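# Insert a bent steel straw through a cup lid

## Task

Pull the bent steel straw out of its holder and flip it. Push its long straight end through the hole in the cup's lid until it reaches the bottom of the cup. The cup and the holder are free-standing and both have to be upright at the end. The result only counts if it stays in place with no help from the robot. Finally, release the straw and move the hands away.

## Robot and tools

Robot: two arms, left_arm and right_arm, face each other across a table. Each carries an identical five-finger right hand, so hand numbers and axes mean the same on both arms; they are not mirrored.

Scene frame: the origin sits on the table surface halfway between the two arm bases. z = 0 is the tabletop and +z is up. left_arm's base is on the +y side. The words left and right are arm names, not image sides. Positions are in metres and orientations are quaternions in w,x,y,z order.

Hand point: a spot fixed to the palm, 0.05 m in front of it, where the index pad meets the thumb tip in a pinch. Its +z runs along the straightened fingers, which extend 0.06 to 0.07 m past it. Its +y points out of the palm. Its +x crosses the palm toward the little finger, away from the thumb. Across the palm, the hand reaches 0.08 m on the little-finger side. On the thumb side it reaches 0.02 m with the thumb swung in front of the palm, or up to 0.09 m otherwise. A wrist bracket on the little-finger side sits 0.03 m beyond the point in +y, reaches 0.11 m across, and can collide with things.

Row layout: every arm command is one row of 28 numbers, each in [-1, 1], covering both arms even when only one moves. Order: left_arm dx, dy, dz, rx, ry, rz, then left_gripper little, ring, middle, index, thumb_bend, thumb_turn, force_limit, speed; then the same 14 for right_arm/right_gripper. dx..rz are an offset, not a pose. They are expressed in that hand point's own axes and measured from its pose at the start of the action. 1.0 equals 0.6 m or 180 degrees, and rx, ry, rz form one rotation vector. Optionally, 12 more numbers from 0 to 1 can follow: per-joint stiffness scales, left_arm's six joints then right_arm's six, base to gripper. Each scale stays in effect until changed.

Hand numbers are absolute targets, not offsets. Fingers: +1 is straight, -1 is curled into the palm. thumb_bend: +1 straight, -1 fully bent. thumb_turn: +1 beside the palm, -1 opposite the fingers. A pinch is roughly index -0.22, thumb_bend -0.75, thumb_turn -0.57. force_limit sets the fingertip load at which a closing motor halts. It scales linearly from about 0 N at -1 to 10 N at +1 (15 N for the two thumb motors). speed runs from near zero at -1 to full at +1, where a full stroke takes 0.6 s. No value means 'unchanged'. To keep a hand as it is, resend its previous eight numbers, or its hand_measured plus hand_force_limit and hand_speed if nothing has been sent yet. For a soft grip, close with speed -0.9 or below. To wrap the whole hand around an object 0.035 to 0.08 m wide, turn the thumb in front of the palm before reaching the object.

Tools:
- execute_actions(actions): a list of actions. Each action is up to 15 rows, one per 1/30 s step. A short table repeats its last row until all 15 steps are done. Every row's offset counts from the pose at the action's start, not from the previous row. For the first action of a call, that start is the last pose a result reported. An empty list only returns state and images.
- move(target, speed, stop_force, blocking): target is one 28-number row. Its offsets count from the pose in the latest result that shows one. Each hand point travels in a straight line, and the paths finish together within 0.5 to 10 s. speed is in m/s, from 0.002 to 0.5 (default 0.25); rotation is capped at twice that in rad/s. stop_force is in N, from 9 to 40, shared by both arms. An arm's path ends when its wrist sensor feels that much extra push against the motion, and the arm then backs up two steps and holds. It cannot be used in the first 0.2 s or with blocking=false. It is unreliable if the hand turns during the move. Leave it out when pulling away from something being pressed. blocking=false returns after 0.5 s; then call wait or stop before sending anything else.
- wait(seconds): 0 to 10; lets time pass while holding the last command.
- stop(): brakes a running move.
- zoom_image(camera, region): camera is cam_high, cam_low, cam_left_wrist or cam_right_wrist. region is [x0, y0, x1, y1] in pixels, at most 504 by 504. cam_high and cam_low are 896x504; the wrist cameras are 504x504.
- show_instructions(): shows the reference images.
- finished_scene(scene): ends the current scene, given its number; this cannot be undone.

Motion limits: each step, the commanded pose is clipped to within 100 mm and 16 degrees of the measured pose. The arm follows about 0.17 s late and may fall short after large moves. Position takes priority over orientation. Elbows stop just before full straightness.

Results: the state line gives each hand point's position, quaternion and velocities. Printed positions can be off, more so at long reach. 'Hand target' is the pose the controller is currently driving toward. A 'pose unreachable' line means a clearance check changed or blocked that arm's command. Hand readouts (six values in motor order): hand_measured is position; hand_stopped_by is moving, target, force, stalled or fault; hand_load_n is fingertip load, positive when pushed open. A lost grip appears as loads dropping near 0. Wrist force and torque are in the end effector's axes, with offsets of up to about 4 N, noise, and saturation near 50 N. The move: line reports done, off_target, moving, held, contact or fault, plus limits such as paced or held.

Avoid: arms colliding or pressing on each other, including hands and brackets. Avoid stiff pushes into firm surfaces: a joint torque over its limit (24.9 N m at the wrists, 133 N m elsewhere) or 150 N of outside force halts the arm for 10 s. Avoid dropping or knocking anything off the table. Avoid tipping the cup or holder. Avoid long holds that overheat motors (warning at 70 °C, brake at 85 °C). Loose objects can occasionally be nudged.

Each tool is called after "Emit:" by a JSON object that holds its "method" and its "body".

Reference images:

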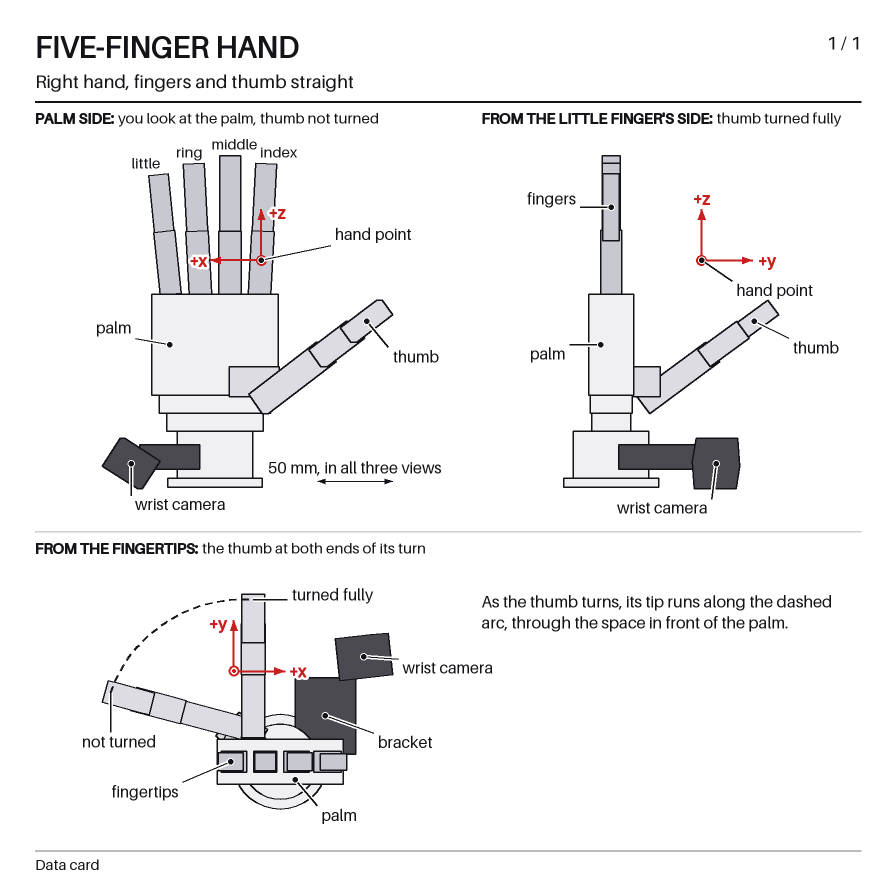

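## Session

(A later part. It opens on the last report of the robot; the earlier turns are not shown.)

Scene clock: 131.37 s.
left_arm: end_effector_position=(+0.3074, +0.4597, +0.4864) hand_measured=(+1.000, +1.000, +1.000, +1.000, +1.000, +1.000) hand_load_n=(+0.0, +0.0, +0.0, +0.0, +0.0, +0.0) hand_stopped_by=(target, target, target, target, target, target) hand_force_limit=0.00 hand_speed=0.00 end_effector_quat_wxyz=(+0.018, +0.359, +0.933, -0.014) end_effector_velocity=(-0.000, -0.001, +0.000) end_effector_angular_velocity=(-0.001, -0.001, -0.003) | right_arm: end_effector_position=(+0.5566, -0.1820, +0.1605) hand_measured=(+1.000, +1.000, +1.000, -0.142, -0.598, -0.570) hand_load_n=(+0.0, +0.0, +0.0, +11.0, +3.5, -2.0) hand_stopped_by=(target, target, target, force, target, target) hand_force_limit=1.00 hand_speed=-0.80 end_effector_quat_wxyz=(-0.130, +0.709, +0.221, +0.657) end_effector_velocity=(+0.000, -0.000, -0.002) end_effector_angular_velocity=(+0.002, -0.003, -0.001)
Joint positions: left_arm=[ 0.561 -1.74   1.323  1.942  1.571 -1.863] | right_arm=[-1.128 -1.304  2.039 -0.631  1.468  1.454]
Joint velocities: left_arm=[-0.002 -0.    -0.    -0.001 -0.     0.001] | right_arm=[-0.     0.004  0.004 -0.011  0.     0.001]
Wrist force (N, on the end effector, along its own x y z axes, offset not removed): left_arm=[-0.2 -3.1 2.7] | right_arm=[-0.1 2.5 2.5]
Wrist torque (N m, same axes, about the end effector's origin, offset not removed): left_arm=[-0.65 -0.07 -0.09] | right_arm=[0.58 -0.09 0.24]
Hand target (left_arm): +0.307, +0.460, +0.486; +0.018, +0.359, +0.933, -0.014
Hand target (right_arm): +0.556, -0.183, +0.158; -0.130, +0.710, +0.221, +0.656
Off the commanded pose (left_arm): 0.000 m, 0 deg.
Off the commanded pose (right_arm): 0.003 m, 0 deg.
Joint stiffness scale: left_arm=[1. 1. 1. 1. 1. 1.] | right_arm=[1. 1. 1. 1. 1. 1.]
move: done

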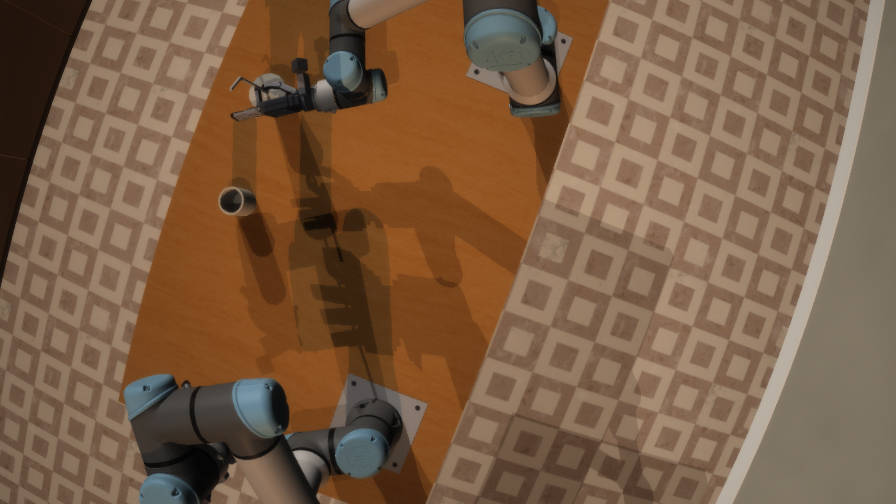

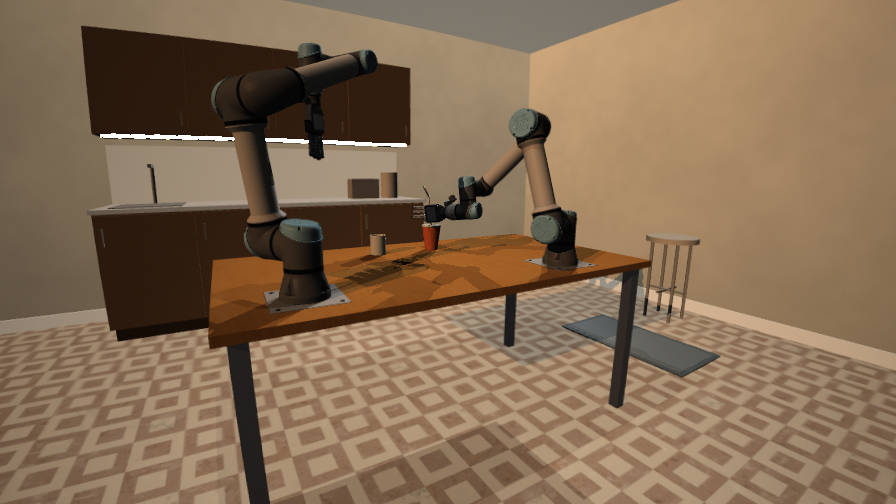

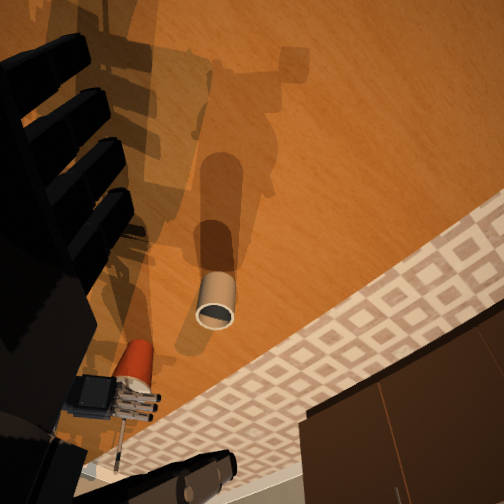

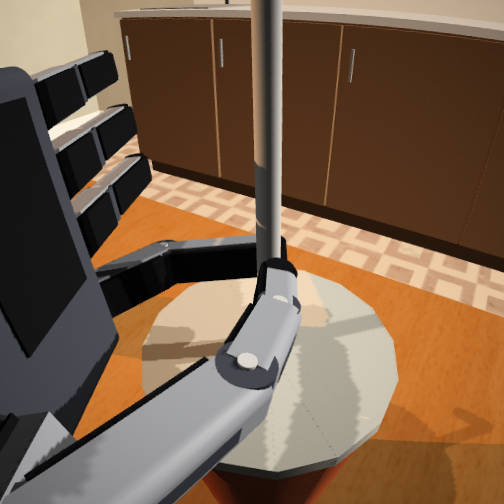

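In. A little further, then loosen slowly so it slides.

Emit:
{"method": "move", "body": {"target": [0,0,0,0,0,0,1,1,1,1,1,1,0,0,-0.02,-0.001,-0.002,0,0,0,1,1,1,-0.4,-0.6,-0.57,1,-0.8], "speed": 0.012, "stop_force": 9}}

Emit:
{"method": "move", "body": {"target": [0,0,0,0,0,0,1,1,1,1,1,1,0,0,0,0,0,0,0,0,1,1,1,-0.05,-0.6,-0.57,1,-0.9]}}

Emit:
{"method": "zoom_image", "body": {"camera": "cam_low", "region": [400,170,480,250]}}

Scene clock: 136.13 s.
left_arm: end_effector_position=(+0.3074, +0.4597, +0.4864) hand_measured=(+1.000, +1.000, +1.000, +1.000, +1.000, +1.000) hand_load_n=(+0.0, +0.0, +0.0, +0.0, +0.0, +0.0) hand_stopped_by=(target, target, target, target, target, target) hand_force_limit=0.00 hand_speed=0.00 end_effector_quat_wxyz=(+0.018, +0.359, +0.933, -0.014) end_effector_velocity=(-0.000, -0.001, -0.000) end_effector_angular_velocity=(-0.000, -0.000, -0.001) | right_arm: end_effector_position=(+0.5553, -0.1825, +0.1514) hand_measured=(+1.000, +1.000, +1.000, -0.142, -0.598, -0.570) hand_load_n=(+0.0, +0.0, +0.0, +11.0, +3.5, -2.0) hand_stopped_by=(target, target, target, force, target, target) hand_force_limit=1.00 hand_speed=-0.80 end_effector_quat_wxyz=(-0.131, +0.708, +0.221, +0.658) end_effector_velocity=(+0.000, +0.000, -0.002) end_effector_angular_velocity=(+0.002, -0.002, +0.001)
Joint positions: left_arm=[ 0.561 -1.74   1.323  1.942  1.571 -1.863] | right_arm=[-1.128 -1.29   2.053 -0.663  1.467  1.454]
Joint velocities: left_arm=[-0.001  0.    -0.    -0.001  0.    -0.   ] | right_arm=[-0.001  0.004  0.003 -0.009 -0.002  0.001]
Wrist force (N, on the end effector, along its own x y z axes, offset not removed): left_arm=[0.4 0.0 -0.7] | right_arm=[4.6 2.0 -1.0]
Wrist torque (N m, same axes, about the end effector's origin, offset not removed): left_arm=[-0.06 -0.13 0.09] | right_arm=[0.59 -0.58 0.21]
Hand target (left_arm): +0.307, +0.460, +0.486; +0.018, +0.359, +0.933, -0.014
Hand target (right_arm): +0.555, -0.184, +0.149; -0.130, +0.709, +0.221, +0.657
Off the commanded pose (left_arm): 0.000 m, 0 deg.
Off the commanded pose (right_arm): 0.003 m, 0 deg.
Joint stiffness scale: left_arm=[1. 1. 1. 1. 1. 1.] | right_arm=[1. 1. 1. 1. 1. 1.]
move: done

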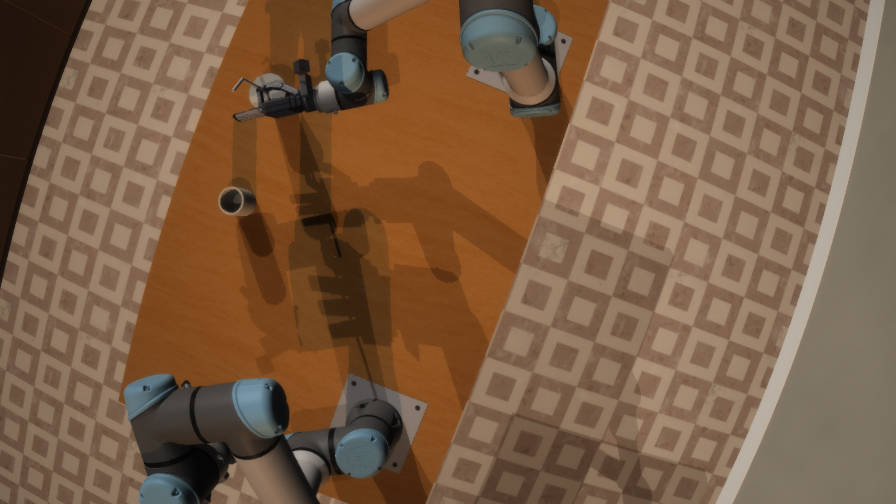

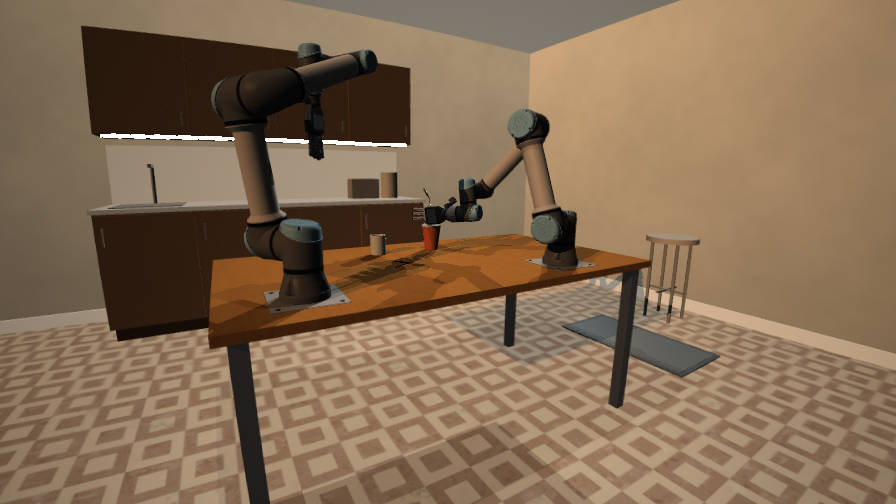

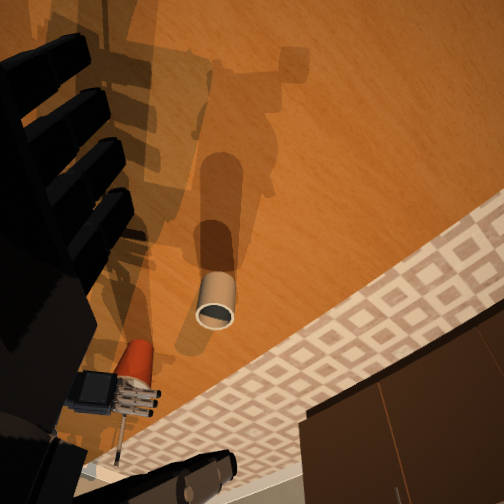

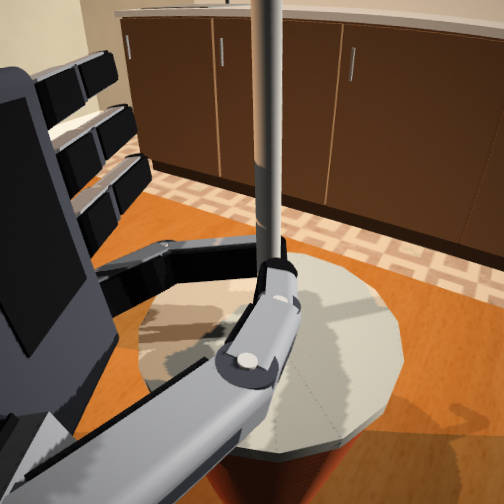

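Scene clock: 136.93 s.
left_arm: end_effector_position=(+0.3074, +0.4597, +0.4864) hand_measured=(+1.000, +1.000, +1.000, +1.000, +1.000, +1.000) hand_load_n=(+0.0, +0.0, +0.0, +0.0, +0.0, +0.0) hand_stopped_by=(target, target, target, target, target, target) hand_force_limit=0.00 hand_speed=0.00 end_effector_quat_wxyz=(+0.018, +0.359, +0.933, -0.014) end_effector_velocity=(-0.000, -0.000, -0.000) end_effector_angular_velocity=(+0.000, +0.001, -0.000) | right_arm: end_effector_position=(+0.5553, -0.1825, +0.1514) hand_measured=(+1.000, +1.000, +1.000, -0.050, -0.600, -0.570) hand_load_n=(+0.0, +0.0, +0.0, +0.0, +0.0, +0.0) hand_stopped_by=(target, target, target, target, target, target) hand_force_limit=1.00 hand_speed=-0.90 end_effector_quat_wxyz=(-0.131, +0.708, +0.221, +0.658) end_effector_velocity=(-0.000, -0.000, +0.000) end_effector_angular_velocity=(-0.001, -0.001, -0.000)
Joint positions: left_arm=[ 0.561 -1.74   1.323  1.942  1.571 -1.863] | right_arm=[-1.128 -1.29   2.054 -0.664  1.467  1.454]
Joint velocities: left_arm=[-0.001  0.     0.     0.     0.    -0.   ] | right_arm=[ 0.    -0.001  0.     0.     0.    -0.001]
Wrist force (N, on the end effector, along its own x y z axes, offset not removed): left_arm=[1.0 -2.3 -3.2] | right_arm=[3.3 -0.3 4.3]
Wrist torque (N m, same axes, about the end effector's origin, offset not removed): left_arm=[-0.12 -0.07 0.10] | right_arm=[-0.25 -0.42 -0.11]
Hand target (left_arm): +0.307, +0.460, +0.486; +0.018, +0.359, +0.933, -0.014
Hand target (right_arm): +0.555, -0.183, +0.151; -0.131, +0.708, +0.221, +0.658
Off the commanded pose (left_arm): 0.000 m, 0 deg.
Off the commanded pose (right_arm): 0.000 m, 0 deg.
Joint stiffness scale: left_arm=[1. 1. 1. 1. 1. 1.] | right_arm=[1. 1. 1. 1. 1. 1.]
move: done

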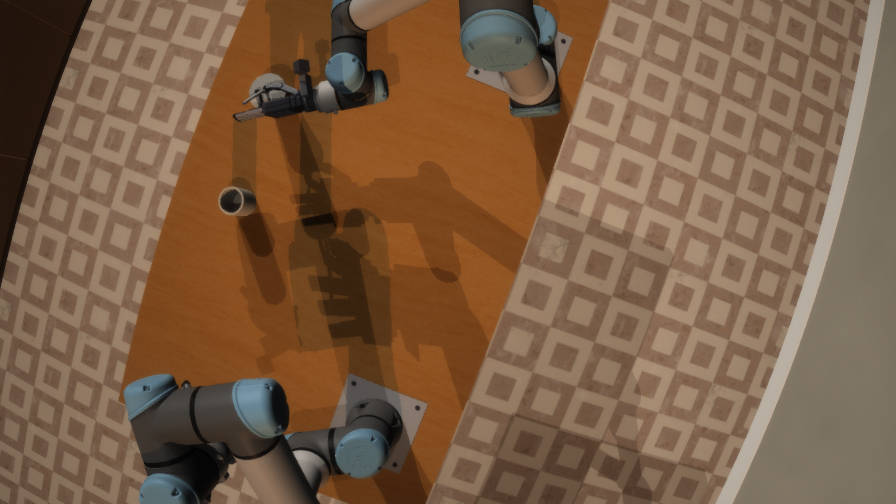

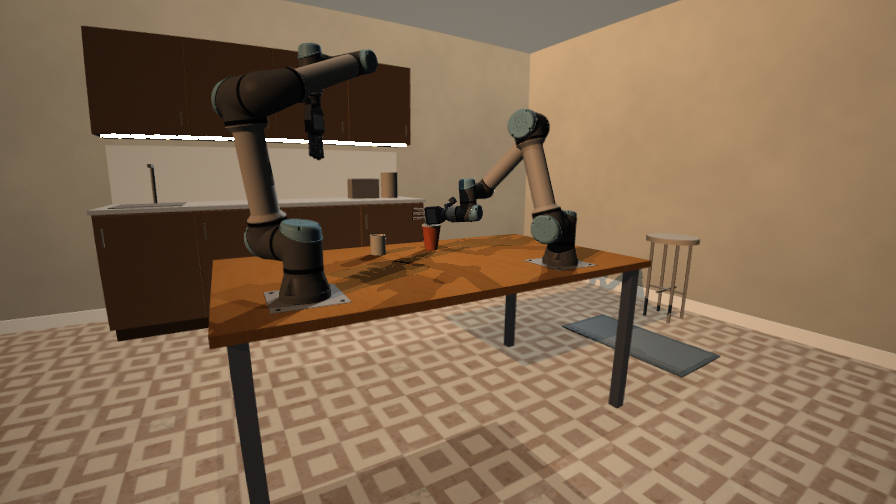

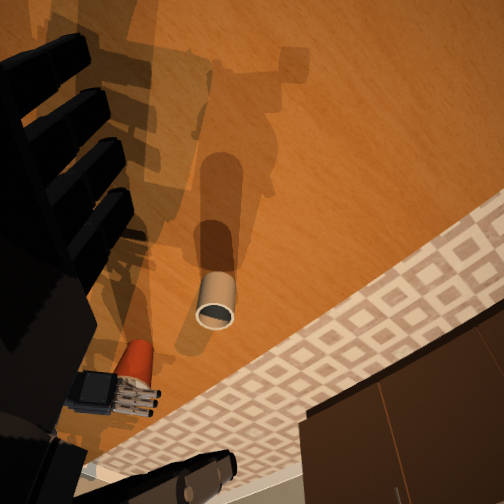

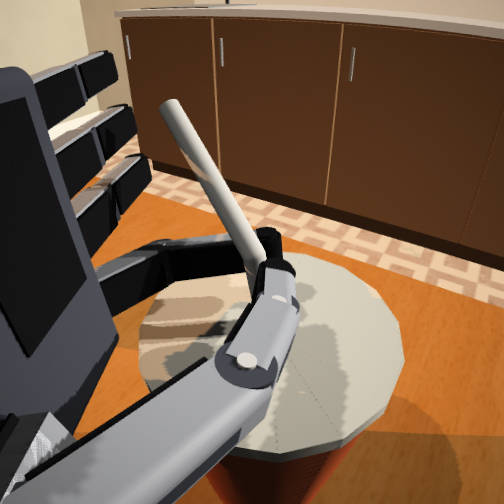

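Region (400, 170, 480, 250) of cam_low's 896x504 image, scaled by 6.300, with more detail than that image has.

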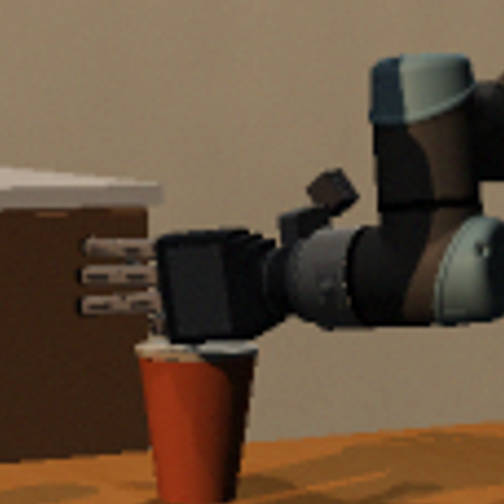

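Dropped in. Open the index, retreat back.

Emit:
{"method": "move", "body": {"target": [0,0,0,0,0,0,1,1,1,1,1,1,0,0,0.005,-0.02,-0.01,0,0,0,1,1,1,1,-0.6,-0.57,1,0.3], "speed": 0.03}}

Emit:
{"method": "move", "body": {"target": [0,0,0,0,0,0,1,1,1,1,1,1,0,0,0.04,-0.03,-0.25,0,0,0,1,1,1,1,-0.6,-0.57,1,0.3], "speed": 0.15}}

Emit:
{"method": "zoom_image", "body": {"camera": "cam_low", "region": [360,170,480,270]}}

Scene clock: 140.43 s.
left_arm: end_effector_position=(+0.3074, +0.4597, +0.4864) hand_measured=(+1.000, +1.000, +1.000, +1.000, +1.000, +1.000) hand_load_n=(+0.0, +0.0, +0.0, +0.0, +0.0, +0.0) hand_stopped_by=(target, target, target, target, target, target) hand_force_limit=0.00 hand_speed=0.00 end_effector_quat_wxyz=(+0.018, +0.359, +0.933, -0.014) end_effector_velocity=(+0.000, +0.000, -0.000) end_effector_angular_velocity=(+0.002, +0.000, -0.001) | right_arm: end_effector_position=(+0.5465, -0.1747, +0.1544) hand_measured=(+1.000, +1.000, +1.000, +1.000, -0.600, -0.570) hand_load_n=(+0.0, +0.0, +0.0, +0.0, +0.0, +0.0) hand_stopped_by=(target, target, target, target, target, target) hand_force_limit=1.00 hand_speed=0.30 end_effector_quat_wxyz=(-0.130, +0.707, +0.221, +0.659) end_effector_velocity=(-0.001, -0.000, -0.000) end_effector_angular_velocity=(+0.001, +0.001, -0.006)
Joint positions: left_arm=[ 0.561 -1.74   1.323  1.942  1.571 -1.863] | right_arm=[-1.101 -1.297  2.056 -0.661  1.494  1.456]
Joint velocities: left_arm=[-0.     0.     0.001  0.001 -0.001  0.001] | right_arm=[ 0.003 -0.     0.    -0.     0.009  0.002]
Wrist force (N, on the end effector, along its own x y z axes, offset not removed): left_arm=[2.3 0.1 -1.0] | right_arm=[-0.1 0.3 1.6]
Wrist torque (N m, same axes, about the end effector's origin, offset not removed): left_arm=[0.01 -0.43 0.25] | right_arm=[0.16 -0.14 0.01]
Hand target (left_arm): +0.307, +0.460, +0.486; +0.018, +0.359, +0.933, -0.014
Hand target (right_arm): +0.544, -0.174, +0.154; -0.131, +0.708, +0.221, +0.658
Off the commanded pose (left_arm): 0.000 m, 0 deg.
Off the commanded pose (right_arm): 0.002 m, 0 deg.
Joint stiffness scale: left_arm=[1. 1. 1. 1. 1. 1.] | right_arm=[1. 1. 1. 1. 1. 1.]
move: done

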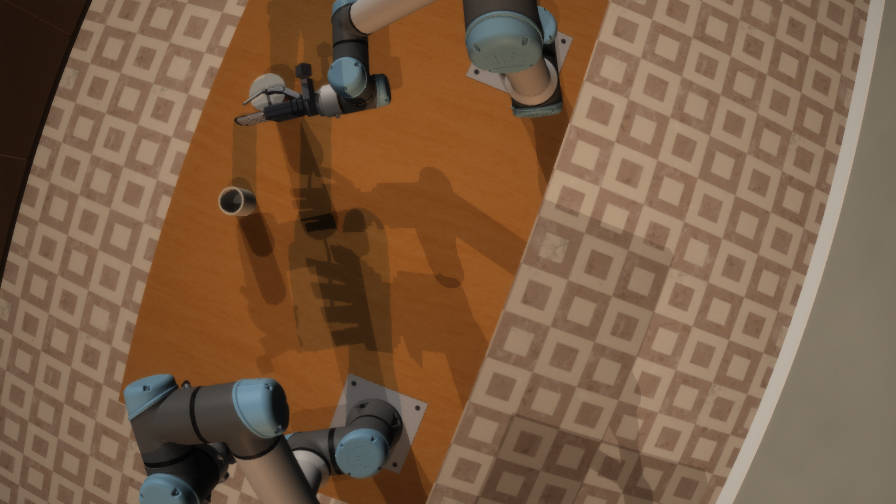

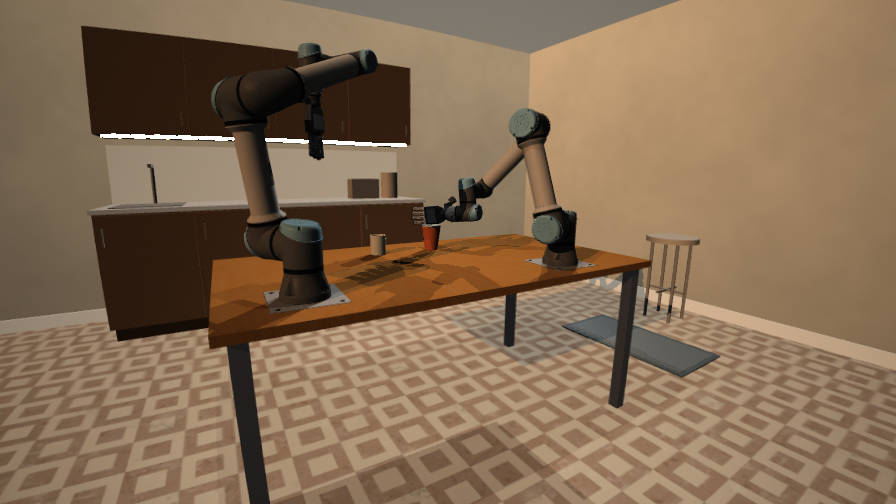

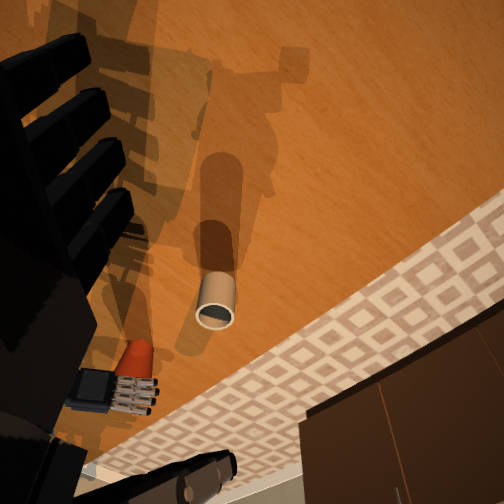

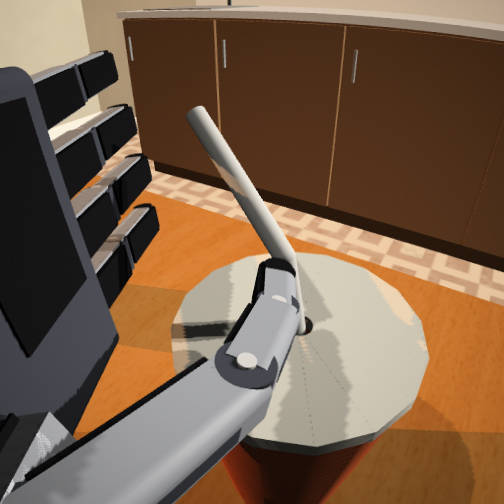

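Scene clock: 142.17 s.
left_arm: end_effector_position=(+0.3074, +0.4597, +0.4864) hand_measured=(+1.000, +1.000, +1.000, +1.000, +1.000, +1.000) hand_load_n=(+0.0, +0.0, +0.0, +0.0, +0.0, +0.0) hand_stopped_by=(target, target, target, target, target, target) hand_force_limit=0.00 hand_speed=0.00 end_effector_quat_wxyz=(+0.018, +0.359, +0.933, -0.014) end_effector_velocity=(-0.000, -0.000, -0.001) end_effector_angular_velocity=(-0.001, +0.000, +0.000) | right_arm: end_effector_position=(+0.4095, -0.2266, +0.1919) hand_measured=(+1.000, +1.000, +1.000, +1.000, -0.600, -0.570) hand_load_n=(+0.0, +0.0, +0.0, +0.0, +0.0, +0.0) hand_stopped_by=(target, target, target, target, target, target) hand_force_limit=1.00 hand_speed=0.30 end_effector_quat_wxyz=(-0.130, +0.706, +0.221, +0.660) end_effector_velocity=(-0.003, -0.002, +0.000) end_effector_angular_velocity=(-0.002, +0.004, -0.002)
Joint positions: left_arm=[ 0.561 -1.74   1.323  1.942  1.571 -1.863] | right_arm=[-1.065 -1.683  2.362 -0.584  1.531  1.459]
Joint velocities: left_arm=[-0.001 -0.     0.001 -0.002  0.001 -0.001] | right_arm=[-0.    -0.009  0.004  0.01   0.001  0.   ]
Wrist force (N, on the end effector, along its own x y z axes, offset not removed): left_arm=[1.6 -2.2 -0.5] | right_arm=[1.1 0.9 -0.2]
Wrist torque (N m, same axes, about the end effector's origin, offset not removed): left_arm=[-0.34 -0.32 -0.06] | right_arm=[0.14 -0.18 0.07]
Hand target (left_arm): +0.307, +0.460, +0.486; +0.018, +0.359, +0.933, -0.014
Hand target (right_arm): +0.407, -0.227, +0.191; -0.130, +0.707, +0.221, +0.659
Off the commanded pose (left_arm): 0.000 m, 0 deg.
Off the commanded pose (right_arm): 0.002 m, 0 deg.
Joint stiffness scale: left_arm=[1. 1. 1. 1. 1. 1.] | right_arm=[1. 1. 1. 1. 1. 1.]
move: done

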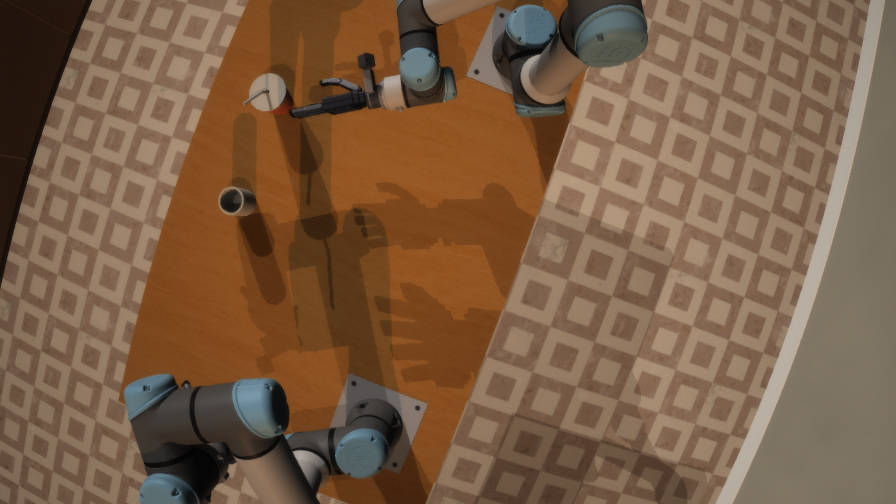

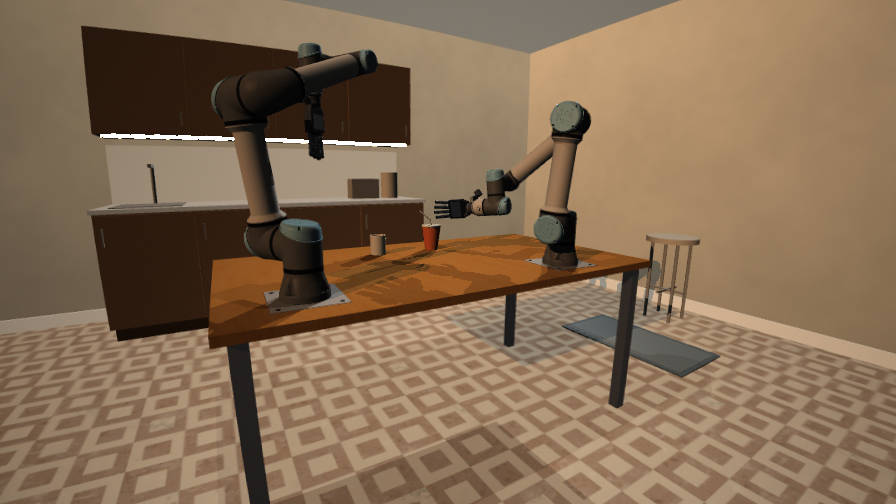

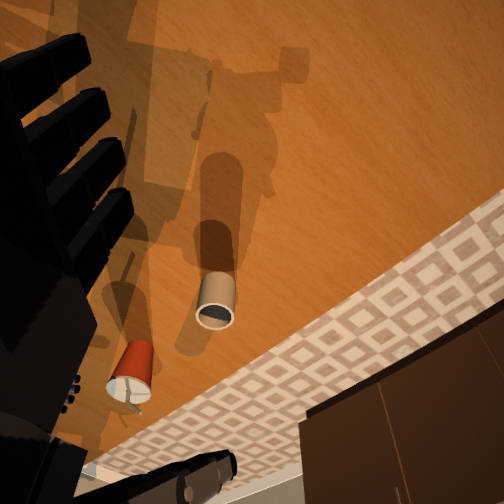

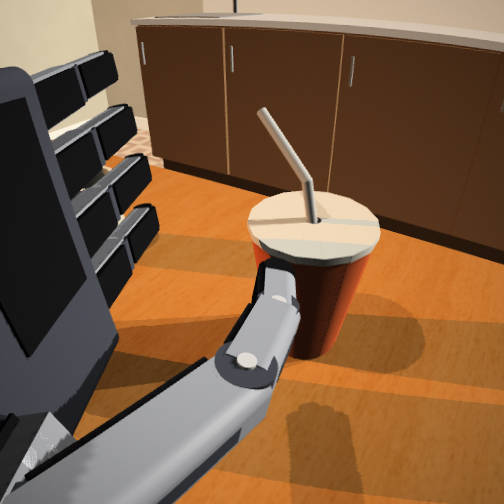

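Region (360, 170, 480, 270) of cam_low's 896x504 image, scaled by 4.200, with more detail than that image has.

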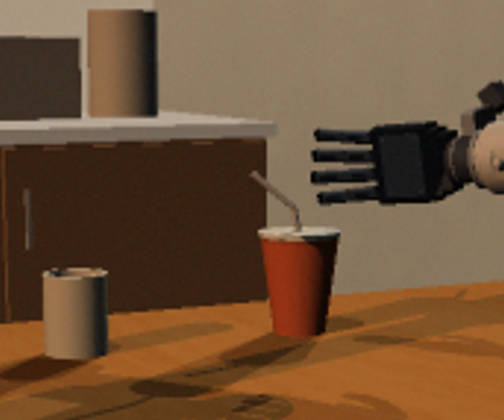

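Emit:
{"method": "finished_scene", "body": {"scene": 1}}

The scene is finished: the task was done.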